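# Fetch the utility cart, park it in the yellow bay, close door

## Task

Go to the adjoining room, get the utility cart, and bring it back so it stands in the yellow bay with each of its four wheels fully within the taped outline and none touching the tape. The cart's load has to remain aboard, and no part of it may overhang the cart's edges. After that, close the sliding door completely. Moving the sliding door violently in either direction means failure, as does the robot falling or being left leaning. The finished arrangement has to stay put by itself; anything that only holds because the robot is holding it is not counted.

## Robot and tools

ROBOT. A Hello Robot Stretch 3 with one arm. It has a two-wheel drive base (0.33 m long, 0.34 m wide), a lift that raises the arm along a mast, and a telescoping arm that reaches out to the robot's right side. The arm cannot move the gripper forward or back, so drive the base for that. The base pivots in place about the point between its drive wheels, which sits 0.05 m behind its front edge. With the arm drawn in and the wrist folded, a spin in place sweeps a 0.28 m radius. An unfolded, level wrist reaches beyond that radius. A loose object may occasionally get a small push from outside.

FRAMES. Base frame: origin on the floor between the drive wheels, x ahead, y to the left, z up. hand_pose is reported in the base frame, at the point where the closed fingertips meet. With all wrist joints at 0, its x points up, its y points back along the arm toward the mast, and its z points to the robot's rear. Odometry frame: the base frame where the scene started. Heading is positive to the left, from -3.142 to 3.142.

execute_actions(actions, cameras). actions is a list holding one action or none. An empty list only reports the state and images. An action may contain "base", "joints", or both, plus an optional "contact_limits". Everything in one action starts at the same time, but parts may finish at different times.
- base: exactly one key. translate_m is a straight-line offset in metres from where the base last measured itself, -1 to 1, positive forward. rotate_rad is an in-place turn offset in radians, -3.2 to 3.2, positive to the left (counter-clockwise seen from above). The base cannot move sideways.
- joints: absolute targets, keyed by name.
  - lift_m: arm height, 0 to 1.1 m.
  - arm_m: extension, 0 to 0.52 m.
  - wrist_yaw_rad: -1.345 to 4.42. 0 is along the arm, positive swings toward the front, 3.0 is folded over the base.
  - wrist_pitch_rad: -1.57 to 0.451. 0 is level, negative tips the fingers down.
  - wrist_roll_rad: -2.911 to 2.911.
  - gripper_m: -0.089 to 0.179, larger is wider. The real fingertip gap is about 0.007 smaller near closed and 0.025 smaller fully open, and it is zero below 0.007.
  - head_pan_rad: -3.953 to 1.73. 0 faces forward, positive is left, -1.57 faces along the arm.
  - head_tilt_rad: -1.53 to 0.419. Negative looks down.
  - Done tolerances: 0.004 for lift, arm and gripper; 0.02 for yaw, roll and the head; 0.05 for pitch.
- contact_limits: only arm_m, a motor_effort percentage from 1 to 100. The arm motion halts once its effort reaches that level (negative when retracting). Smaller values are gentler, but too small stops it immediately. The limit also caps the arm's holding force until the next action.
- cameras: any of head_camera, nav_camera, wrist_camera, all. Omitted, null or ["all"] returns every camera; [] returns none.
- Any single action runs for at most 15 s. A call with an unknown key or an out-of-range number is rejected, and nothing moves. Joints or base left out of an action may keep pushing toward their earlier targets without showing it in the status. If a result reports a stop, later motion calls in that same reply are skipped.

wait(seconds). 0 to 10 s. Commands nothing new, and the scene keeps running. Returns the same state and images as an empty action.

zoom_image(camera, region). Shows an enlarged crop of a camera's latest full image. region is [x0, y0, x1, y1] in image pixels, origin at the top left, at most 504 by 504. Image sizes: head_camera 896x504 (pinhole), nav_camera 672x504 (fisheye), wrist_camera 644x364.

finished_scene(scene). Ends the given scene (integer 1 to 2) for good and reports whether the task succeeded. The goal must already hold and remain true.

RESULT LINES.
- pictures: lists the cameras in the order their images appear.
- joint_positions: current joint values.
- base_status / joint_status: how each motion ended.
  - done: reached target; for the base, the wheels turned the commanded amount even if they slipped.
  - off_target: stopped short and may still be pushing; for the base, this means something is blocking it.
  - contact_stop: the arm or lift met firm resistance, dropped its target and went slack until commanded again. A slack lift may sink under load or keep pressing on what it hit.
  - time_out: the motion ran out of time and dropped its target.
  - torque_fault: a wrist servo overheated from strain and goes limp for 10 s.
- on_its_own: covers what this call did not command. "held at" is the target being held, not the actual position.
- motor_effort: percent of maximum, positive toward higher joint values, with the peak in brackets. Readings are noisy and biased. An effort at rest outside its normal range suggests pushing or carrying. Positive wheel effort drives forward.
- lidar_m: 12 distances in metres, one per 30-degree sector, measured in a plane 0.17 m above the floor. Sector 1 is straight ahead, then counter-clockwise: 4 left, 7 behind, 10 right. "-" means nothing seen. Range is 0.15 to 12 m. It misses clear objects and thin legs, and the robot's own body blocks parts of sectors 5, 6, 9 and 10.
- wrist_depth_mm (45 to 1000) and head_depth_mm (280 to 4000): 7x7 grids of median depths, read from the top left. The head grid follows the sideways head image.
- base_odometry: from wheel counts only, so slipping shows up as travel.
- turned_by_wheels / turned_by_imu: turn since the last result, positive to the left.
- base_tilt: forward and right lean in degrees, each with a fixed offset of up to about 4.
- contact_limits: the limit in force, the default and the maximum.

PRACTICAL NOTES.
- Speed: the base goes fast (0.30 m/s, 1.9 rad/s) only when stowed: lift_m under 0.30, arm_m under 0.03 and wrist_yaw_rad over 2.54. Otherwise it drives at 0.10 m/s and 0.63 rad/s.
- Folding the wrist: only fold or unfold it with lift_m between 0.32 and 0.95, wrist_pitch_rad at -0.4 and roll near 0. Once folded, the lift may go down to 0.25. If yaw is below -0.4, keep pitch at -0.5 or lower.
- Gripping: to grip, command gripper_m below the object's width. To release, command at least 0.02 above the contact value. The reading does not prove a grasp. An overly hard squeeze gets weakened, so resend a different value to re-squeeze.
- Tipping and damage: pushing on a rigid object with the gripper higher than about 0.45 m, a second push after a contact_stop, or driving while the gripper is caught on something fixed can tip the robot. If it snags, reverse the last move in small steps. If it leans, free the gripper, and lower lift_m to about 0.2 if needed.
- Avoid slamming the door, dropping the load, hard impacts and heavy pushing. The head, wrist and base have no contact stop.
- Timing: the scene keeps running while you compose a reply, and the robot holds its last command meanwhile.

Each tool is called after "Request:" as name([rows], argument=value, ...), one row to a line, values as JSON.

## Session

Request:
execute_actions(actions=[])

Scene clock: 0.00 s.
base_odometry: x=+0.000 y=+0.000 heading=+0.000 (m, m, rad; odometry frame)
turned_by_wheels: +0.000 (rad since the last result)
turned_by_imu: +0.000 (rad since the last result)
base_tilt: forward=-2.4 right=+2.4 (deg)
lidar_m: 2.41 1.44 1.17 1.15 1.22 1.38 1.36 1.16 0.90 0.88 0.93 1.36
head_depth_mm: 1946 2280 2284 2277 2314 2290 2193 / 1947 2295 2300 2314 2317 2335 2186 / 1945 2340 2335 2345 2376 2397 2175 / 1542 2335 2365 2387 2364 2388 2176 / 1946 2393 2391 2434 2416 2437 2181 / 1942 2403 2422 2427 2457 2449 2187 / 1945 2420 2442 2469 2476 2463 2174
base_status: not commanded
joint_positions: lift_m=+0.302 arm_m=+0.002 wrist_yaw_rad=+3.123 wrist_pitch_rad=-0.610 wrist_roll_rad=+0.013 gripper_m=+0.037 head_pan_rad=+0.009 head_tilt_rad=+0.007
joint_status: not commanded
motor_effort: left_wheel=+0 right_wheel=+0 lift_m=+21 arm_m=+0 wrist_yaw_rad=+0 wrist_pitch_rad=+8 wrist_roll_rad=+0 gripper_m=+1 head_pan_rad=+1 head_tilt_rad=+3 (%)
hand_pose: x=-0.0175 y=+0.0494 z=+0.2739 quat_wxyz=(+0.220, +0.681, +0.205, +0.668) (m; base frame)
wrist_depth_mm: - - - 964 916 889 840 / 841 812 - 763 755 713 703 / 688 680 673 636 618 606 592 / 592 578 567 561 541 536 511 / 518 516 - - 489 458 457 / 452 - - - - 418 405 / 409 - - - 380 373 365
pictures: head_camera (sideways: a quarter turn clockwise sets it upright), nav_camera (sideways: a quarter turn counterclockwise sets it upright), wrist_camera
Images, in order (width x height): head_camera 896x504, nav_camera 672x504, wrist_camera 644x364.

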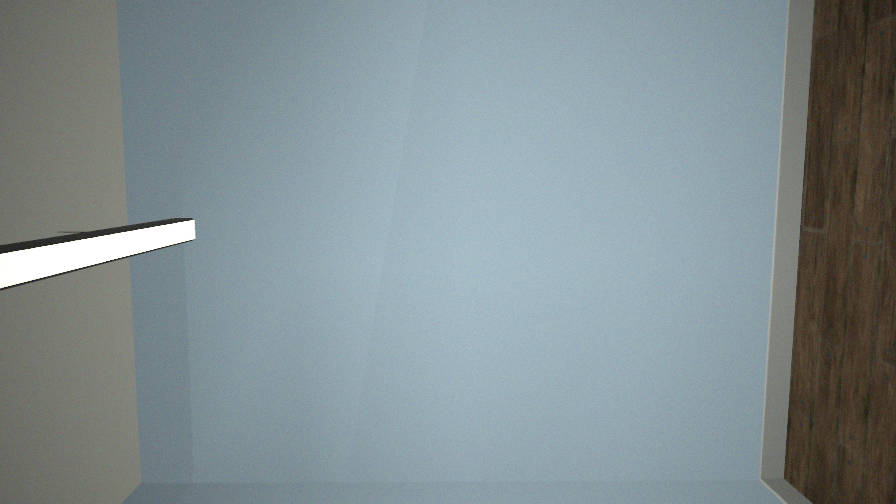

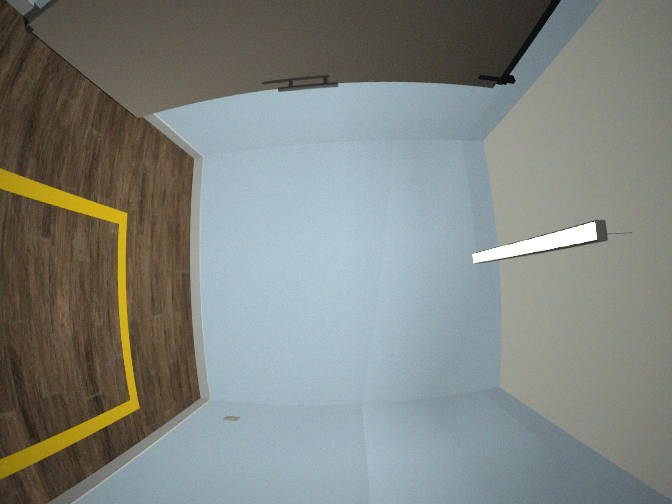

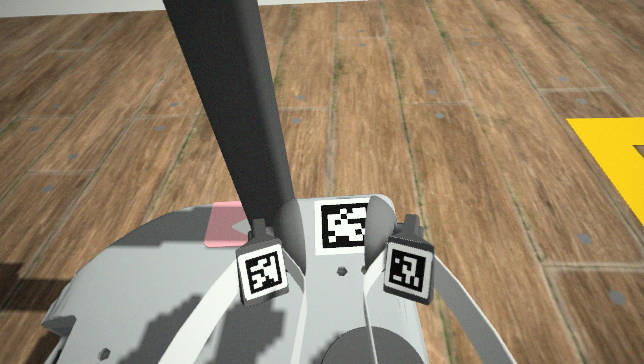

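Request:
execute_actions([
  {"joints":{"head_pan_rad":1.1,"head_tilt_rad":-0.6}},
], cameras=["head_camera","nav_camera"])

Scene clock: 4.43 s.
base_odometry: x=+0.000 y=+0.000 heading=+0.000 (m, m, rad; odometry frame)
turned_by_wheels: +0.000 (rad since the last result)
turned_by_imu: +0.000 (rad since the last result)
base_tilt: forward=-2.4 right=+2.3 (deg)
lidar_m: 2.41 1.44 1.17 1.14 1.22 1.38 1.35 1.16 0.90 0.88 0.94 1.36
head_depth_mm: 1095 1230 1410 1629 1733 1440 1213 / 1056 1172 1335 1537 1699 1438 1218 / 1014 1130 1272 1444 1649 1435 1219 / 996 1099 1240 1412 1605 1448 1221 / 987 1091 1221 1373 1580 1443 1225 / 955 1045 1158 1307 1486 1443 1229 / 921 1010 1111 1244 1427 1452 1229
base_status: not commanded
joint_positions: lift_m=+0.302 arm_m=+0.002 wrist_yaw_rad=+3.123 wrist_pitch_rad=-0.610 wrist_roll_rad=+0.013 gripper_m=+0.037 head_pan_rad=+1.093 head_tilt_rad=-0.592
joint_status: all done
motor_effort: left_wheel=+0(0) right_wheel=+0(1) lift_m=+21(21) arm_m=+1(1) wrist_yaw_rad=+0(0) wrist_pitch_rad=+8(8) wrist_roll_rad=+0(0) gripper_m=-1(1) head_pan_rad=+3(50) head_tilt_rad=-4(40) (%)
hand_pose: x=-0.0175 y=+0.0494 z=+0.2739 quat_wxyz=(+0.220, +0.681, +0.205, +0.668) (m; base frame)
wrist_depth_mm: - - - 957 918 907 856 / 826 813 - 769 748 721 701 / 701 687 661 641 614 615 582 / 592 581 563 557 539 534 521 / 518 522 - - 483 461 457 / 457 - - - - 414 408 / 402 - - - 381 371 365
pictures: head_camera (sideways: a quarter turn clockwise sets it upright), nav_camera (sideways: a quarter turn counterclockwise sets it upright)
Images, in order (width x height): head_camera 896x504, nav_camera 672x504.

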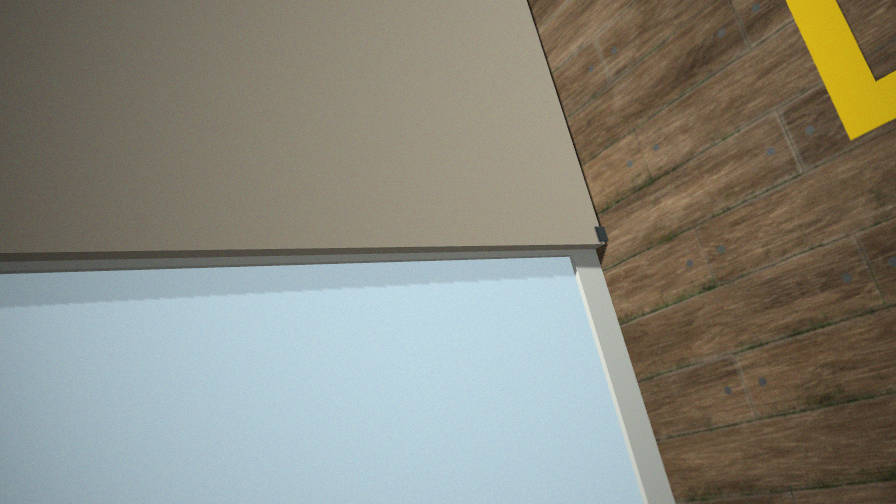

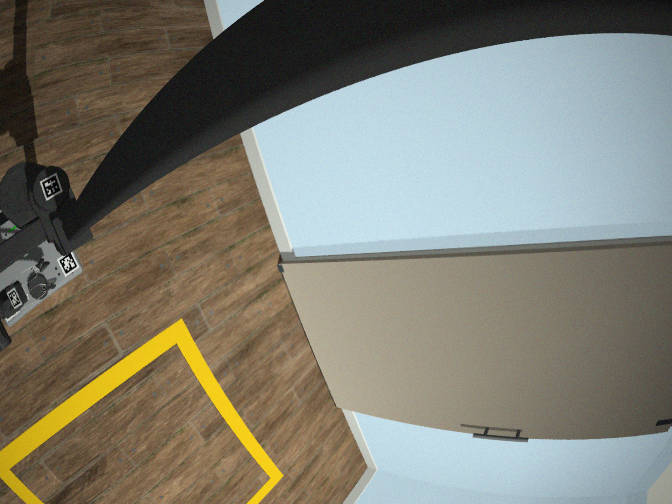

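Request:
execute_actions([
  {"base":{"rotate_rad":0.475},"joints":{"wrist_pitch_rad":-0.4,"wrist_yaw_rad":3.0,"lift_m":0.27,"gripper_m":0.0,"head_pan_rad":0.0,"head_tilt_rad":-0.6}},
], cameras=[])

Request:
execute_actions([
  {"base":{"translate_m":1.0}},
])

Scene clock: 21.73 s.
base_odometry: x=+0.000 y=+0.000 heading=+0.475 (m, m, rad; odometry frame)
turned_by_wheels: +0.475 (rad since the last result)
turned_by_imu: +0.476 (rad since the last result)
base_tilt: forward=-2.4 right=+2.4 (deg)
lidar_m: 1.50 1.18 1.15 1.19 1.40 1.36 1.21 0.91 0.88 0.92 1.29 2.42
head_depth_mm: 2055 2235 2453 2187 1741 1442 1210 / 2178 2361 2660 2235 1743 1432 1221 / 2055 2335 2606 2230 1740 1432 1221 / 1767 1963 2163 2161 1750 1434 1218 / 1465 1583 1740 1948 1763 1449 1226 / 1303 1406 1529 1665 1725 1451 1226 / 1170 1253 1343 1458 1594 1451 1226
base_status: done
joint_positions: lift_m=+0.271 arm_m=+0.002 wrist_yaw_rad=+3.002 wrist_pitch_rad=-0.420 wrist_roll_rad=+0.013 gripper_m=+0.000 head_pan_rad=+0.007 head_tilt_rad=-0.593
joint_status: all done
motor_effort: left_wheel=-2(7) right_wheel=+2(7) lift_m=+11(19) arm_m=+1(1) wrist_yaw_rad=-2(5) wrist_pitch_rad=+12(15) wrist_roll_rad=+0(0) gripper_m=-4(93) head_pan_rad=-3(49) head_tilt_rad=-4(4) (%)
hand_pose: x=+0.0100 y=+0.0752 z=+0.2828 quat_wxyz=(+0.196, +0.704, +0.097, +0.675) (m; base frame)
wrist_depth_mm: - - - - - 975 884 / - - - - - 965 931 / 956 883 887 827 808 761 749 / 725 714 680 677 643 629 608 / 588 571 572 - 536 523 510 / 487 506 - - 455 449 439 / 439 - - - 396 396 386
pictures: none
No camera images: the call's "cameras" was empty. Leave "cameras" out to get every camera's image.

Scene clock: 26.83 s.
base_odometry: x=+0.889 y=+0.457 heading=+0.475 (m, m, rad; odometry frame)
turned_by_wheels: +0.000 (rad since the last result)
turned_by_imu: -0.001 (rad since the last result)
base_tilt: forward=-2.4 right=+2.3 (deg)
lidar_m: 0.78 0.58 0.57 0.59 0.91 2.21 1.94 1.45 1.40 1.47 1.61 1.56
head_depth_mm: 1317 1442 1596 1755 1738 1430 1213 / 1323 1495 1661 1902 1746 1435 1215 / 1108 1247 1420 1654 1697 1438 1215 / 947 1044 1167 1322 1509 1442 1228 / 826 891 972 1052 1123 1264 1221 / 650 709 768 849 939 1040 1153 / 594 637 687 744 807 889 987
base_status: done
joint_positions: lift_m=+0.271 arm_m=+0.002 wrist_yaw_rad=+3.001 wrist_pitch_rad=-0.419 wrist_roll_rad=+0.013 gripper_m=+0.000 head_pan_rad=+0.007 head_tilt_rad=-0.593
joint_status: not commanded
motor_effort: left_wheel=-2(4) right_wheel=+2(8) lift_m=+11(11) arm_m=+1(0) wrist_yaw_rad=-1(1) wrist_pitch_rad=+12(12) wrist_roll_rad=+0(0) gripper_m=-3(3) head_pan_rad=-4(5) head_tilt_rad=-4(4) (%)
hand_pose: x=+0.0102 y=+0.0753 z=+0.2830 quat_wxyz=(+0.196, +0.704, +0.097, +0.675) (m; base frame)
wrist_depth_mm: - - 751 610 543 497 451 / - - 809 670 598 535 486 / 955 857 847 741 649 584 524 / 715 705 679 661 642 608 573 / 587 572 580 - 533 529 514 / 499 491 - - 451 446 444 / 442 - - - 398 392 389
pictures: head_camera (sideways: a quarter turn clockwise sets it upright), nav_camera (sideways: a quarter turn counterclockwise sets it upright), wrist_camera
Images, in order (width x height): head_camera 896x504, nav_camera 672x504, wrist_camera 644x364.

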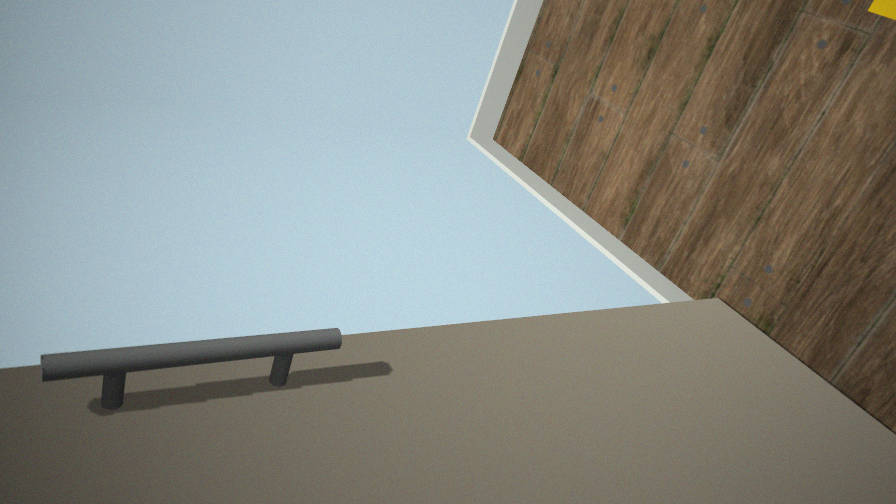

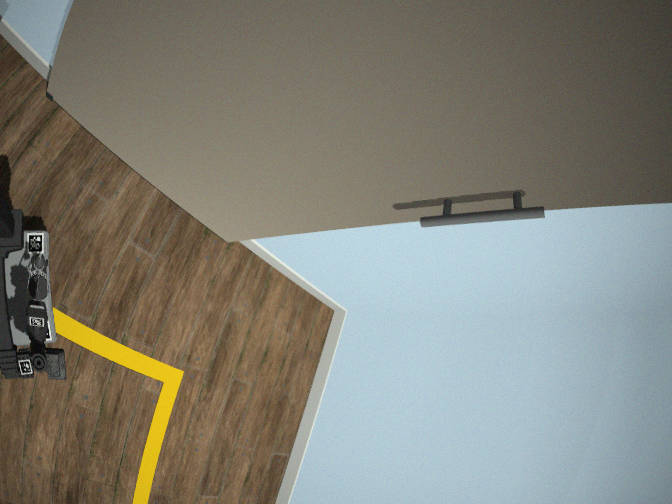

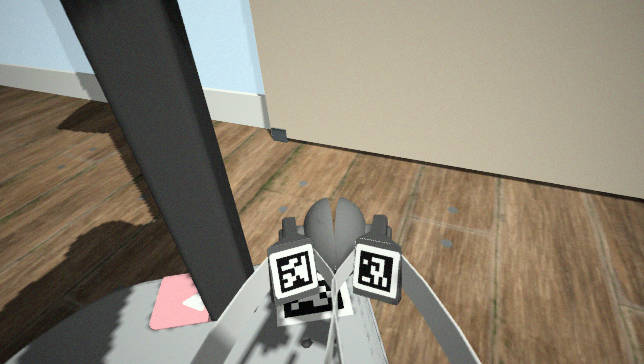

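Request:
execute_actions(actions=[])

Scene clock: 38.90 s.
base_odometry: x=+0.889 y=+0.457 heading=+0.475 (m, m, rad; odometry frame)
turned_by_wheels: +0.000 (rad since the last result)
turned_by_imu: +0.000 (rad since the last result)
base_tilt: forward=-2.4 right=+2.4 (deg)
lidar_m: 0.78 0.58 0.56 0.59 0.91 2.20 1.95 1.45 1.40 1.47 1.61 1.56
head_depth_mm: 1321 1439 1586 1754 1733 1433 1212 / 1328 1481 1670 1902 1742 1447 1215 / 1111 1248 1420 1651 1710 1436 1225 / 947 1044 1165 1314 1512 1439 1221 / 825 890 978 1051 1130 1275 1220 / 652 706 768 852 934 1043 1150 / 595 637 686 741 811 886 985
base_status: done
joint_positions: lift_m=+0.271 arm_m=+0.002 wrist_yaw_rad=+3.001 wrist_pitch_rad=-0.419 wrist_roll_rad=+0.013 gripper_m=+0.000 head_pan_rad=+0.007 head_tilt_rad=-0.593
joint_status: not commanded
motor_effort: left_wheel=-2(4) right_wheel=+2(8) lift_m=+11(11) arm_m=+0(0) wrist_yaw_rad=-1(1) wrist_pitch_rad=+12(12) wrist_roll_rad=+0(0) gripper_m=-3(3) head_pan_rad=-3(5) head_tilt_rad=-4(4) (%)
hand_pose: x=+0.0102 y=+0.0753 z=+0.2830 quat_wxyz=(+0.196, +0.704, +0.097, +0.675) (m; base frame)
wrist_depth_mm: - - 737 601 543 497 453 / - - 830 665 588 534 494 / 932 850 859 742 663 580 514 / 709 691 678 661 638 618 561 / 590 576 576 - 538 510 515 / 494 499 - - 454 446 442 / 435 - - - 400 392 385
pictures: head_camera (sideways: a quarter turn clockwise sets it upright), nav_camera (sideways: a quarter turn counterclockwise sets it upright), wrist_camera
Images, in order (width x height): head_camera 896x504, nav_camera 672x504, wrist_camera 644x364.

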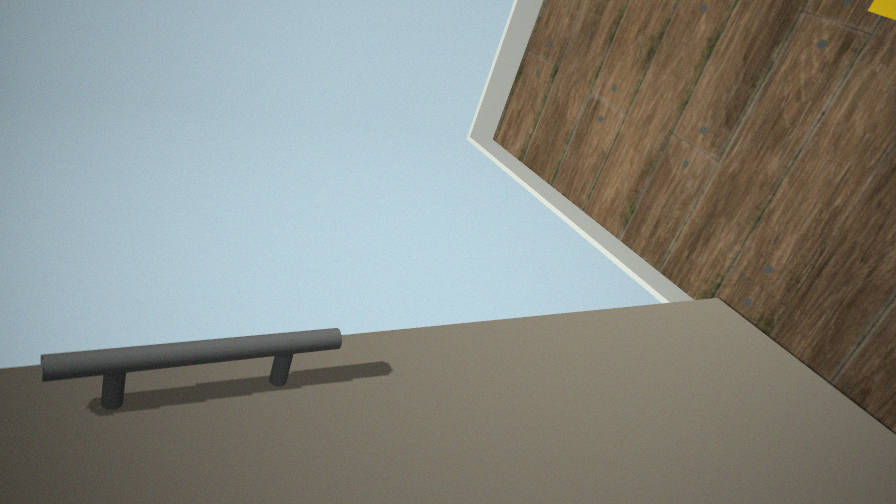

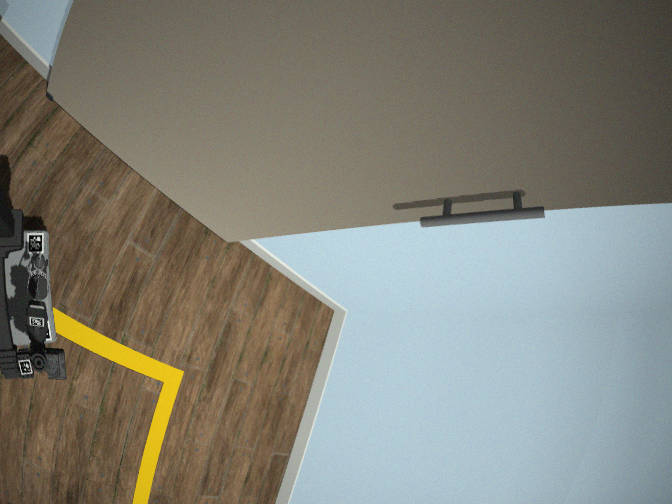

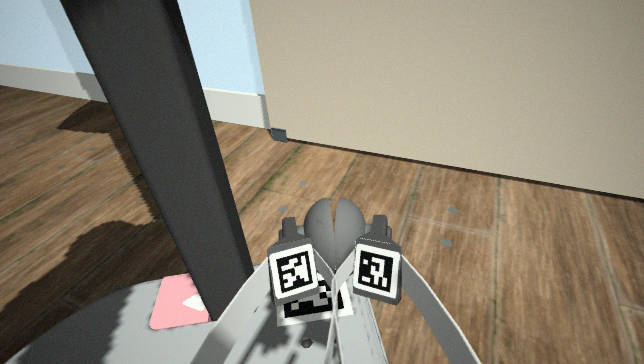

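Request:
execute_actions([
  {"base":{"rotate_rad":-0.17}},
], cameras=[])

Request:
execute_actions([
  {"base":{"translate_m":0.92}},
], cameras=["nav_camera","head_camera"])

Scene clock: 51.97 s.
base_odometry: x=+0.889 y=+0.457 heading=+0.305 (m, m, rad; odometry frame)
turned_by_wheels: -0.170 (rad since the last result)
turned_by_imu: -0.170 (rad since the last result)
base_tilt: forward=-2.4 right=+2.4 (deg)
lidar_m: 1.04 0.62 0.57 0.57 0.78 1.61 2.22 1.53 1.40 1.42 1.70 1.56
head_depth_mm: 1264 1394 1539 1724 1734 1432 1213 / 1313 1451 1605 1803 1753 1436 1220 / 1364 1514 1694 1922 1749 1437 1221 / 1313 1446 1615 1816 1759 1437 1218 / 1084 1172 1275 1396 1552 1442 1219 / 917 976 1052 1138 1190 1229 1211 / 793 821 785 867 925 1000 1077
base_status: done
joint_positions: lift_m=+0.271 arm_m=+0.002 wrist_yaw_rad=+3.001 wrist_pitch_rad=-0.419 wrist_roll_rad=+0.013 gripper_m=+0.000 head_pan_rad=+0.007 head_tilt_rad=-0.593
joint_status: not commanded
motor_effort: left_wheel=+2(7) right_wheel=-3(6) lift_m=+11(11) arm_m=+1(1) wrist_yaw_rad=-1(1) wrist_pitch_rad=+12(12) wrist_roll_rad=+0(0) gripper_m=-2(3) head_pan_rad=-4(3) head_tilt_rad=-4(4) (%)
hand_pose: x=+0.0102 y=+0.0753 z=+0.2831 quat_wxyz=(+0.196, +0.704, +0.097, +0.675) (m; base frame)
wrist_depth_mm: 787 - 612 582 539 508 489 / 856 - 673 626 590 557 518 / 918 864 746 699 650 608 572 / 725 700 692 666 642 625 597 / 591 570 574 - 536 519 516 / 492 499 - - 451 451 441 / 437 - - - 397 389 387
pictures: none
No camera images: the call's "cameras" was empty. Leave "cameras" out to get every camera's image.

Scene clock: 56.80 s.
base_odometry: x=+1.767 y=+0.733 heading=+0.305 (m, m, rad; odometry frame)
turned_by_wheels: +0.000 (rad since the last result)
turned_by_imu: -0.001 (rad since the last result)
base_tilt: forward=-2.4 right=+2.4 (deg)
lidar_m: 0.47 0.31 0.28 0.28 0.30 0.58 2.93 1.90 1.74 1.19 0.78 0.71
head_depth_mm: 554 607 673 753 854 991 1138 / 573 631 704 794 906 1067 1188 / 597 660 738 837 965 1140 1219 / 579 639 711 802 918 1074 1176 / 475 514 560 614 682 762 870 / 402 430 461 498 541 589 652 / 348 369 393 419 448 482 522
base_status: done
joint_positions: lift_m=+0.271 arm_m=+0.002 wrist_yaw_rad=+3.001 wrist_pitch_rad=-0.419 wrist_roll_rad=+0.013 gripper_m=+0.000 head_pan_rad=+0.007 head_tilt_rad=-0.594
joint_status: not commanded
motor_effort: left_wheel=+2(8) right_wheel=-3(6) lift_m=+11(11) arm_m=+0(1) wrist_yaw_rad=-1(1) wrist_pitch_rad=+11(11) wrist_roll_rad=+0(0) gripper_m=-2(3) head_pan_rad=-4(5) head_tilt_rad=-4(4) (%)
hand_pose: x=+0.0102 y=+0.0753 z=+0.2831 quat_wxyz=(+0.196, +0.704, +0.097, +0.675) (m; base frame)
wrist_depth_mm: 313 - 319 303 289 268 256 / 345 - 348 334 311 291 277 / 393 376 383 372 342 321 301 / 459 428 427 411 385 354 328 / 542 493 472 - 416 385 365 / 499 507 - - 440 424 392 / 440 - - - 402 396 385
pictures: head_camera (sideways: a quarter turn clockwise sets it upright), nav_camera (sideways: a quarter turn counterclockwise sets it upright)
Images, in order (width x height): head_camera 896x504, nav_camera 672x504.

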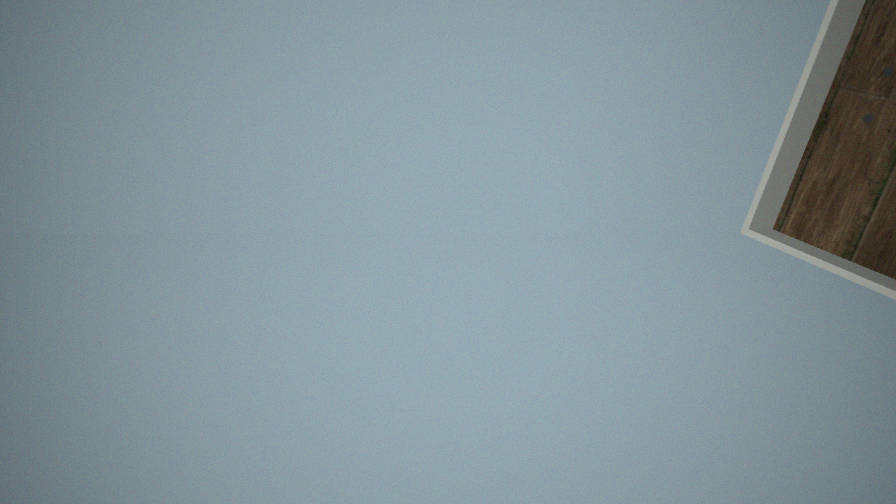

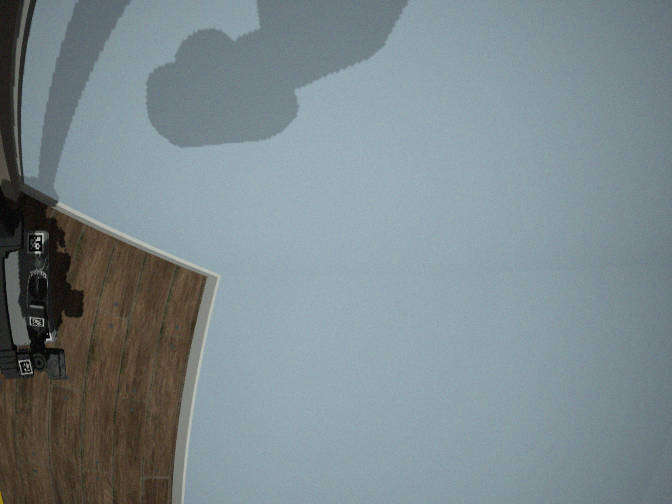

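Request:
execute_actions([
  {"base":{"rotate_rad":2.4},"joints":{"head_pan_rad":-0.6,"head_tilt_rad":-1.0}},
], cameras=["nav_camera","head_camera"])

Scene clock: 67.00 s.
base_odometry: x=+1.767 y=+0.733 heading=+2.705 (m, m, rad; odometry frame)
turned_by_wheels: +2.400 (rad since the last result)
turned_by_imu: +2.404 (rad since the last result)
base_tilt: forward=-2.4 right=+2.3 (deg)
lidar_m: 0.38 3.06 2.18 1.77 1.74 0.89 0.72 0.71 0.35 0.28 0.28 0.29
head_depth_mm: - 289 324 397 511 720 1056 / - 299 353 443 591 876 - / 286 319 390 500 699 1116 1133 / - 315 384 502 729 1172 1115 / - 303 375 519 843 1214 1098 / - 326 400 630 1184 1224 1106 / 301 347 345 804 1339 1223 1106
base_status: done
joint_positions: lift_m=+0.271 arm_m=+0.002 wrist_yaw_rad=+3.001 wrist_pitch_rad=-0.419 wrist_roll_rad=+0.013 gripper_m=+0.000 head_pan_rad=-0.593 head_tilt_rad=-0.988
joint_status: all done
motor_effort: left_wheel=-2(7) right_wheel=+2(8) lift_m=+12(12) arm_m=+0(0) wrist_yaw_rad=-1(0) wrist_pitch_rad=+11(12) wrist_roll_rad=+0(0) gripper_m=-4(3) head_pan_rad=-5(43) head_tilt_rad=-7(37) (%)
hand_pose: x=+0.0102 y=+0.0753 z=+0.2831 quat_wxyz=(+0.196, +0.704, +0.097, +0.675) (m; base frame)
wrist_depth_mm: - - - - - - - / - - - - - - - / 921 872 847 827 823 775 751 / 712 700 669 658 643 617 612 / 579 568 578 - 537 524 517 / 491 504 - - 453 449 438 / 441 - - - 399 395 385
pictures: head_camera (sideways: a quarter turn clockwise sets it upright), nav_camera (sideways: a quarter turn counterclockwise sets it upright)
Images, in order (width x height): head_camera 896x504, nav_camera 672x504.

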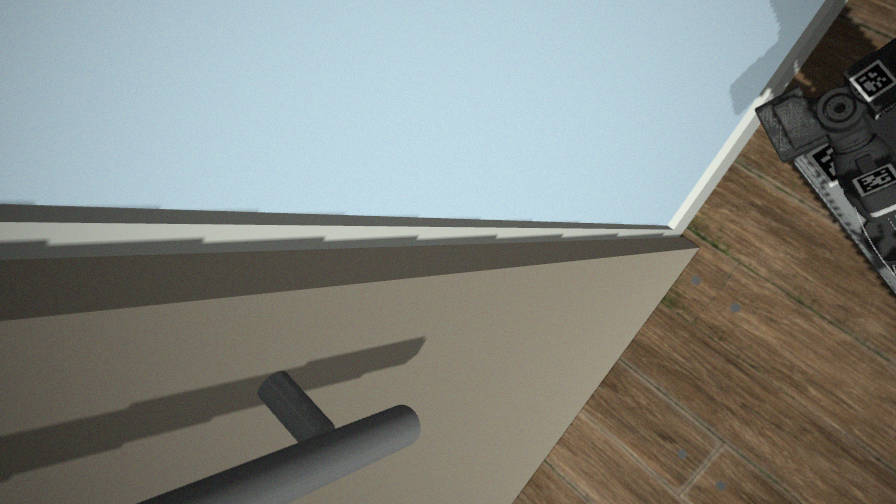

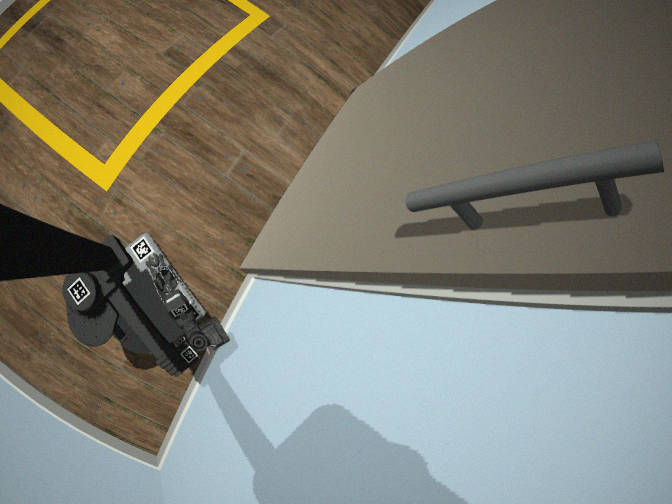

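Request:
execute_actions([
  {"base":{"rotate_rad":0.39}},
], cameras=["nav_camera","head_camera"])

Scene clock: 72.67 s.
base_odometry: x=+1.767 y=+0.733 heading=+3.095 (m, m, rad; odometry frame)
turned_by_wheels: +0.390 (rad since the last result)
turned_by_imu: +0.391 (rad since the last result)
base_tilt: forward=-2.4 right=+2.4 (deg)
lidar_m: 0.93 2.44 1.80 1.75 1.00 0.74 0.71 0.39 0.29 0.28 0.29 0.32
head_depth_mm: - 292 357 458 562 702 929 / 288 312 364 463 663 943 - / 312 364 434 552 755 1158 1127 / - 308 388 741 1129 1208 1114 / 439 553 742 1139 1336 1213 1100 / 555 743 1140 1493 1349 1211 1101 / 750 1146 1703 1522 1351 1217 1105
base_status: done
joint_positions: lift_m=+0.271 arm_m=+0.002 wrist_yaw_rad=+3.001 wrist_pitch_rad=-0.419 wrist_roll_rad=+0.013 gripper_m=+0.000 head_pan_rad=-0.593 head_tilt_rad=-0.988
joint_status: not commanded
motor_effort: left_wheel=-2(7) right_wheel=+1(7) lift_m=+12(12) arm_m=+1(1) wrist_yaw_rad=-1(1) wrist_pitch_rad=+11(11) wrist_roll_rad=+0(0) gripper_m=-3(2) head_pan_rad=-3(4) head_tilt_rad=-7(7) (%)
hand_pose: x=+0.0102 y=+0.0753 z=+0.2831 quat_wxyz=(+0.196, +0.704, +0.097, +0.675) (m; base frame)
wrist_depth_mm: 997 - - - - - - / - - - - - - - / 871 869 839 833 807 780 765 / 701 695 667 660 654 633 598 / 591 563 573 - 525 519 506 / 497 503 - - 451 451 438 / 445 - - - 396 397 379
pictures: head_camera (sideways: a quarter turn clockwise sets it upright), nav_camera (sideways: a quarter turn counterclockwise sets it upright)
Images, in order (width x height): head_camera 896x504, nav_camera 672x504.

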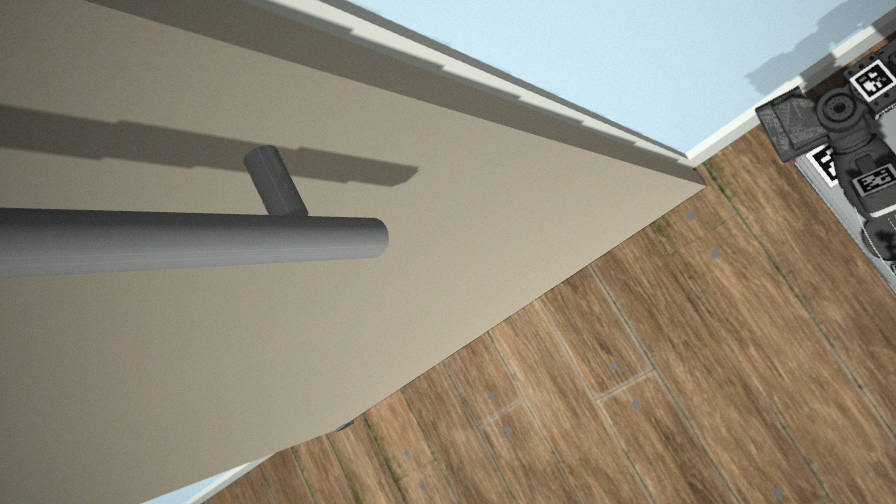

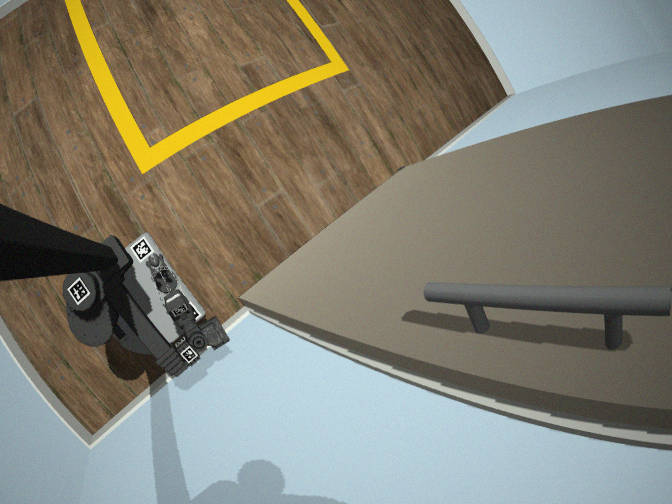

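Request:
execute_actions([
  {"base":{"translate_m":0.12},"joints":{"arm_m":0.036}},
], cameras=["head_camera"])

Scene clock: 76.87 s.
base_odometry: x=+1.647 y=+0.739 heading=+3.095 (m, m, rad; odometry frame)
turned_by_wheels: +0.000 (rad since the last result)
turned_by_imu: +0.000 (rad since the last result)
base_tilt: forward=-2.3 right=+2.4 (deg)
lidar_m: 0.93 2.44 1.80 1.74 1.17 0.86 0.83 0.40 0.29 0.25 0.24 0.33
head_depth_mm: - - - 357 441 685 876 / 289 314 372 328 555 769 - / 314 367 442 555 747 1133 1127 / 367 442 557 749 1142 1209 1120 / 443 557 748 1143 1341 1217 1103 / 557 750 1151 1482 1350 1217 1106 / 754 1169 1730 1511 1344 1215 1101
base_status: done
joint_positions: lift_m=+0.271 arm_m=+0.036 wrist_yaw_rad=+3.001 wrist_pitch_rad=-0.418 wrist_roll_rad=+0.013 gripper_m=+0.000 head_pan_rad=-0.594 head_tilt_rad=-0.988
joint_status: all done
motor_effort: left_wheel=-2(6) right_wheel=+2(6) lift_m=+12(12) arm_m=+3(5) wrist_yaw_rad=-1(1) wrist_pitch_rad=+12(11) wrist_roll_rad=+0(0) gripper_m=-4(2) head_pan_rad=-3(4) head_tilt_rad=-7(7) (%)
hand_pose: x=+0.0103 y=+0.0415 z=+0.2832 quat_wxyz=(+0.196, +0.704, +0.097, +0.675) (m; base frame)
wrist_depth_mm: - - - - - - - / - - - - - - - / 955 882 866 818 791 787 768 / 715 699 673 670 631 630 600 / 584 576 571 - 538 526 519 / 499 - - - 455 447 443 / - - - - 397 394 384
pictures: head_camera (sideways: a quarter turn clockwise sets it upright)
Images, in order (width x height): head_camera 896x504.

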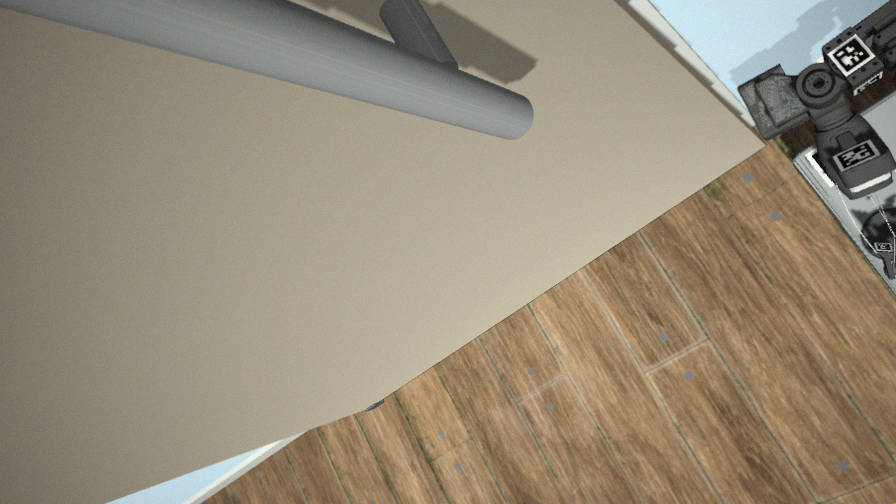

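Request:
execute_actions([
  {"base":{"translate_m":0.3}},
], cameras=["head_camera","nav_camera"])

Scene clock: 81.90 s.
base_odometry: x=+1.347 y=+0.753 heading=+3.094 (m, m, rad; odometry frame)
turned_by_wheels: +0.000 (rad since the last result)
turned_by_imu: -0.029 (rad since the last result)
base_tilt: forward=-2.3 right=+2.4 (deg)
lidar_m: 0.82 2.52 1.83 1.75 1.63 1.18 1.13 0.40 0.32 0.23 0.23 0.31
head_depth_mm: - - 302 324 427 1152 1106 / - 302 349 424 527 712 - / 299 346 418 527 711 1093 1119 / 343 413 518 698 1059 1213 1116 / 407 510 682 1032 1325 1217 1106 / 503 671 1006 1492 1349 1220 1107 / 659 980 1690 1516 1351 1221 1110
base_status: done
joint_positions: lift_m=+0.270 arm_m=+0.036 wrist_yaw_rad=+2.998 wrist_pitch_rad=-0.417 wrist_roll_rad=+0.013 gripper_m=+0.000 head_pan_rad=-0.594 head_tilt_rad=-0.991
joint_status: not commanded
motor_effort: left_wheel=-1(10) right_wheel=+3(29) lift_m=+14(13) arm_m=+4(5) wrist_yaw_rad=+2(16) wrist_pitch_rad=+11(11) wrist_roll_rad=-1(1) gripper_m=-2(3) head_pan_rad=-2(4) head_tilt_rad=-5(7) (%)
hand_pose: x=+0.0109 y=+0.0415 z=+0.2832 quat_wxyz=(+0.197, +0.705, +0.095, +0.675) (m; base frame)
wrist_depth_mm: - - - - - - - / - - - - - - - / 910 924 861 841 813 788 762 / 706 714 682 660 648 628 611 / 587 570 - - 536 524 516 / 497 - - - 461 442 436 / - - - - 397 393 392
pictures: head_camera (sideways: a quarter turn clockwise sets it upright), nav_camera (sideways: a quarter turn counterclockwise sets it upright)
Images, in order (width x height): head_camera 896x504, nav_camera 672x504.

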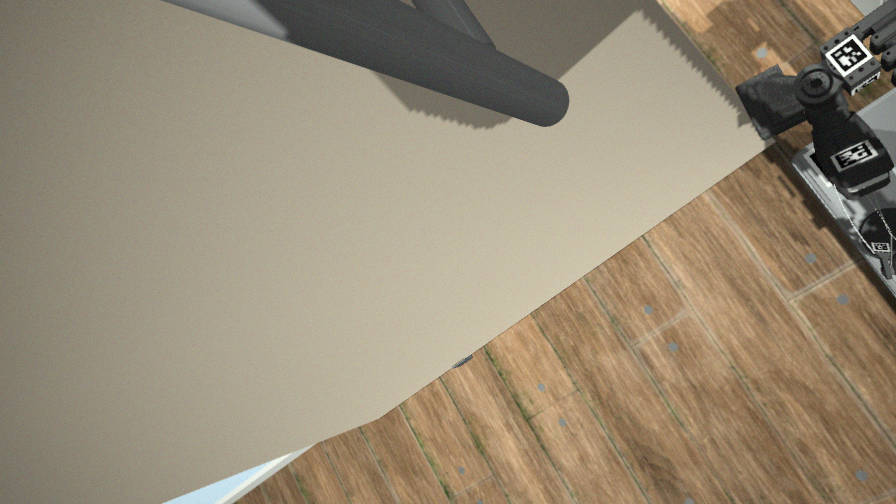

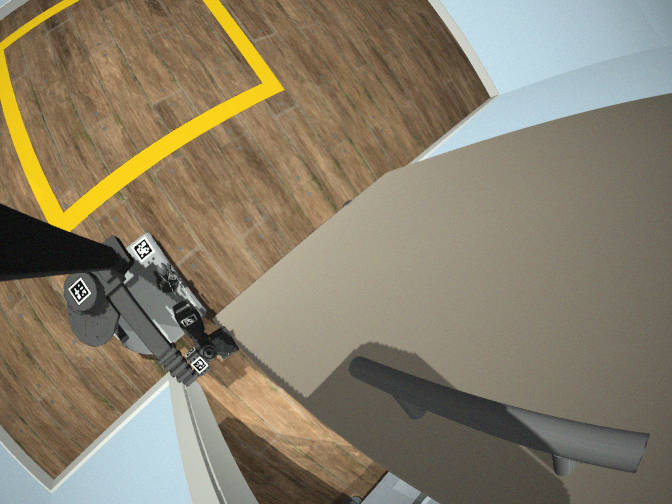

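Request:
execute_actions([
  {"base":{"rotate_rad":0.04}},
], cameras=[])

Request:
execute_actions([
  {"base":{"translate_m":0.3}},
], cameras=["head_camera","nav_camera"])

Scene clock: 85.07 s.
base_odometry: x=+1.347 y=+0.753 heading=+3.134 (m, m, rad; odometry frame)
turned_by_wheels: +0.040 (rad since the last result)
turned_by_imu: +0.040 (rad since the last result)
base_tilt: forward=-2.3 right=+2.4 (deg)
lidar_m: 0.95 2.42 1.80 1.75 1.56 1.16 1.01 0.39 0.32 0.23 0.23 0.32
head_depth_mm: - 288 - 345 433 1161 1104 / 288 311 363 436 546 732 - / 312 364 438 552 740 1130 1127 / 366 441 554 748 1145 1209 1112 / 443 557 755 1165 1350 1213 1106 / 562 761 1180 1481 1341 1214 1103 / 771 1478 1729 1516 1349 1219 1106
base_status: done
joint_positions: lift_m=+0.270 arm_m=+0.036 wrist_yaw_rad=+2.998 wrist_pitch_rad=-0.417 wrist_roll_rad=+0.013 gripper_m=+0.000 head_pan_rad=-0.594 head_tilt_rad=-0.991
joint_status: not commanded
motor_effort: left_wheel=-2(6) right_wheel=+3(23) lift_m=+14(14) arm_m=+2(4) wrist_yaw_rad=+2(16) wrist_pitch_rad=+11(11) wrist_roll_rad=+0(0) gripper_m=-3(2) head_pan_rad=-2(3) head_tilt_rad=-6(6) (%)
hand_pose: x=+0.0109 y=+0.0414 z=+0.2832 quat_wxyz=(+0.197, +0.705, +0.095, +0.675) (m; base frame)
wrist_depth_mm: - - - - - - - / - - - - - - - / 930 915 884 832 804 795 750 / 727 703 675 655 644 632 612 / 583 574 - - 538 519 511 / 507 - - - 457 445 437 / - - - - 401 395 383
pictures: none
No camera images: the call's "cameras" was empty. Leave "cameras" out to get every camera's image.

Scene clock: 89.10 s.
base_odometry: x=+1.047 y=+0.755 heading=+3.134 (m, m, rad; odometry frame)
turned_by_wheels: +0.000 (rad since the last result)
turned_by_imu: -0.006 (rad since the last result)
base_tilt: forward=-2.4 right=+2.4 (deg)
lidar_m: 0.95 2.43 1.80 1.74 1.82 1.47 1.05 0.55 1.48 0.23 0.24 0.33
head_depth_mm: - 290 321 303 445 1153 1104 / 290 317 371 441 561 744 - / 318 372 448 563 757 1154 1126 / 373 449 564 761 1160 1201 1121 / 450 565 764 1174 1338 1212 1102 / 568 767 1182 1485 1342 1214 1103 / 770 1465 1728 1518 1351 1220 1106
base_status: done
joint_positions: lift_m=+0.270 arm_m=+0.036 wrist_yaw_rad=+2.998 wrist_pitch_rad=-0.417 wrist_roll_rad=+0.013 gripper_m=+0.000 head_pan_rad=-0.594 head_tilt_rad=-0.991
joint_status: not commanded
motor_effort: left_wheel=-1(5) right_wheel=+2(25) lift_m=+13(14) arm_m=+3(4) wrist_yaw_rad=+3(15) wrist_pitch_rad=+11(11) wrist_roll_rad=+0(0) gripper_m=-3(3) head_pan_rad=-4(4) head_tilt_rad=-5(5) (%)
hand_pose: x=+0.0109 y=+0.0414 z=+0.2832 quat_wxyz=(+0.197, +0.705, +0.095, +0.675) (m; base frame)
wrist_depth_mm: - - - - - - - / - - - - - - - / 949 916 841 845 802 770 766 / 733 696 682 669 644 619 612 / 580 566 - - 533 523 510 / 493 - - - 460 443 434 / - - - - 397 395 386
pictures: head_camera (sideways: a quarter turn clockwise sets it upright), nav_camera (sideways: a quarter turn counterclockwise sets it upright)
Images, in order (width x height): head_camera 896x504, nav_camera 672x504.

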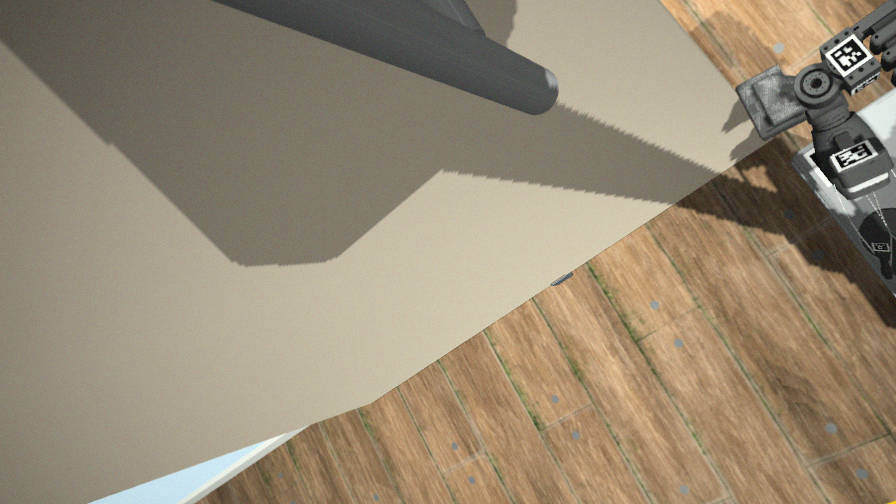

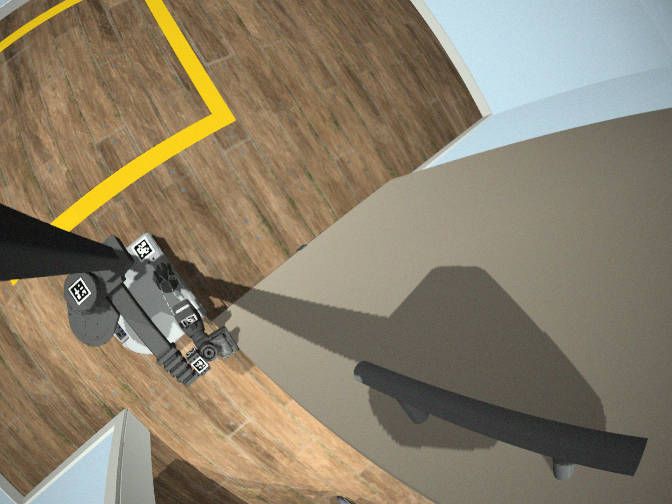

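Request:
execute_actions([
  {"base":{"translate_m":0.2},"joints":{"head_pan_rad":-1.2,"head_tilt_rad":-0.7}},
], cameras=["head_camera","nav_camera"])

Scene clock: 95.37 s.
base_odometry: x=+0.847 y=+0.757 heading=+3.134 (m, m, rad; odometry frame)
turned_by_wheels: +0.000 (rad since the last result)
turned_by_imu: +0.000 (rad since the last result)
base_tilt: forward=-2.4 right=+2.4 (deg)
lidar_m: 0.96 2.24 1.80 1.74 1.81 1.68 1.06 0.73 1.47 0.24 0.24 0.33
head_depth_mm: 2540 2806 2468 1902 1591 1330 1164 / - - - 1853 1539 1336 1161 / - - - - 308 391 586 / - - - 288 327 424 587 / - - - 294 328 325 681 / - - - 331 406 531 813 / - - 293 339 436 607 1013
base_status: done
joint_positions: lift_m=+0.270 arm_m=+0.036 wrist_yaw_rad=+2.998 wrist_pitch_rad=-0.417 wrist_roll_rad=+0.013 gripper_m=+0.000 head_pan_rad=-1.193 head_tilt_rad=-0.705
joint_status: all done
motor_effort: left_wheel=-1(2) right_wheel=+1(21) lift_m=+13(14) arm_m=+4(4) wrist_yaw_rad=+3(12) wrist_pitch_rad=+11(11) wrist_roll_rad=+0(0) gripper_m=-3(2) head_pan_rad=-4(44) head_tilt_rad=+3(27) (%)
hand_pose: x=+0.0109 y=+0.0414 z=+0.2832 quat_wxyz=(+0.197, +0.705, +0.095, +0.675) (m; base frame)
wrist_depth_mm: - - - - - - - / - - - - - - - / 958 885 840 829 805 775 779 / 721 694 675 658 646 634 611 / 572 572 - - 543 527 510 / 507 - - - 457 446 437 / - - - - 394 395 383
pictures: head_camera (sideways: a quarter turn clockwise sets it upright), nav_camera (sideways: a quarter turn counterclockwise sets it upright)
Images, in order (width x height): head_camera 896x504, nav_camera 672x504.

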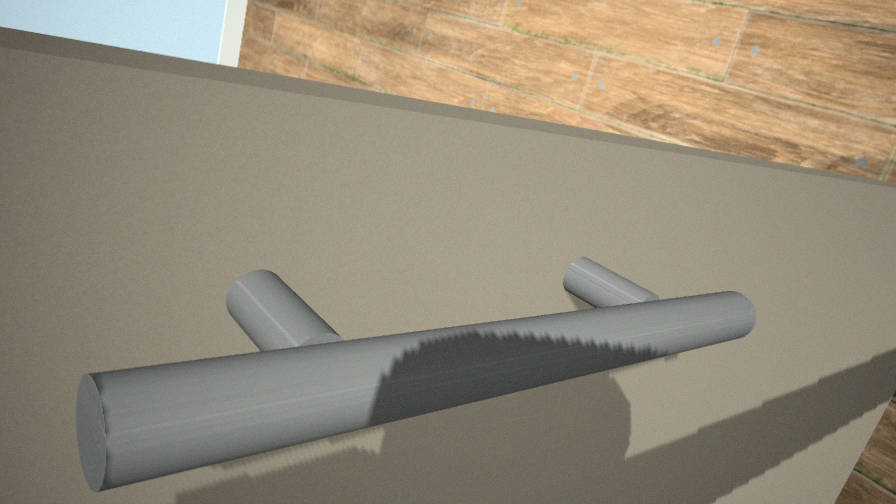

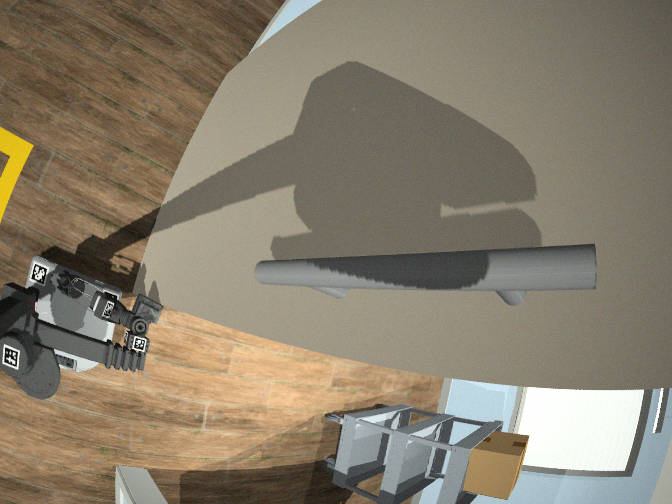

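Request:
execute_actions([
  {"base":{"translate_m":0.08},"joints":{"head_pan_rad":-2.0,"head_tilt_rad":-0.5}},
], cameras=["head_camera","nav_camera"])

Scene clock: 99.83 s.
base_odometry: x=+0.767 y=+0.758 heading=+3.134 (m, m, rad; odometry frame)
turned_by_wheels: +0.000 (rad since the last result)
turned_by_imu: +0.000 (rad since the last result)
base_tilt: forward=-2.4 right=+2.3 (deg)
lidar_m: 0.96 2.15 1.79 1.74 1.81 1.76 1.07 0.81 1.48 0.24 0.24 0.34
head_depth_mm: 2239 2405 2519 2491 1919 1532 1272 / 2623 2782 3000 2567 1916 1530 1282 / 2915 3151 3181 2236 1934 1538 1271 / 2775 2914 2007 1991 1847 1534 1287 / 2678 1683 1728 1912 1857 1542 1286 / 2561 2697 2939 2442 1935 1546 1286 / 2490 2693 2923 2576 1918 1542 1283
base_status: done
joint_positions: lift_m=+0.270 arm_m=+0.036 wrist_yaw_rad=+2.998 wrist_pitch_rad=-0.418 wrist_roll_rad=+0.013 gripper_m=+0.000 head_pan_rad=-1.993 head_tilt_rad=-0.507
joint_status: all done
motor_effort: left_wheel=-1(4) right_wheel=+1(22) lift_m=+14(14) arm_m=+3(3) wrist_yaw_rad=+3(17) wrist_pitch_rad=+11(11) wrist_roll_rad=+0(0) gripper_m=-3(2) head_pan_rad=-3(47) head_tilt_rad=+4(26) (%)
hand_pose: x=+0.0109 y=+0.0414 z=+0.2832 quat_wxyz=(+0.197, +0.705, +0.095, +0.675) (m; base frame)
wrist_depth_mm: - - - - - - - / - - - - - - - / 951 878 860 836 820 782 754 / 705 691 674 676 636 617 609 / 577 576 - - 539 525 510 / 501 - - - 452 450 440 / - - - - 399 389 385
pictures: head_camera (sideways: a quarter turn clockwise sets it upright), nav_camera (sideways: a quarter turn counterclockwise sets it upright)
Images, in order (width x height): head_camera 896x504, nav_camera 672x504.

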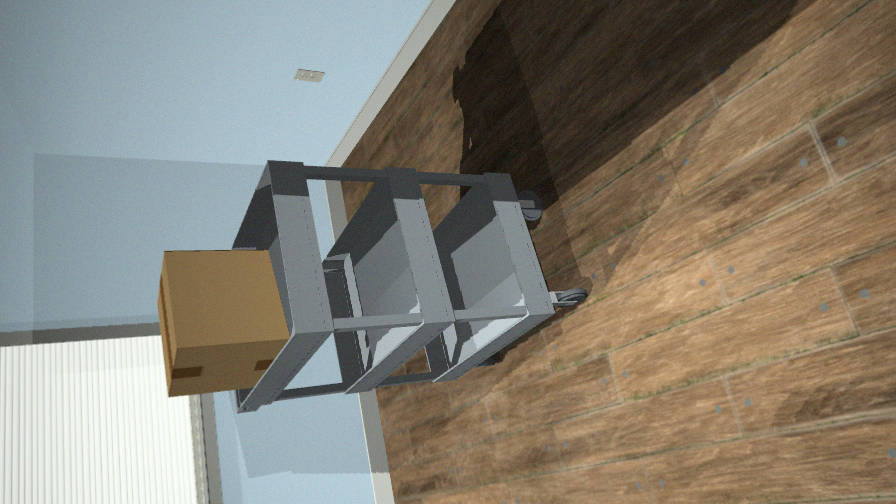

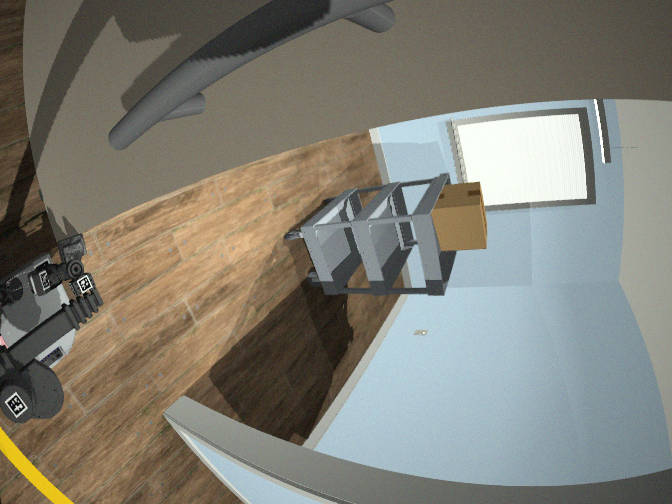

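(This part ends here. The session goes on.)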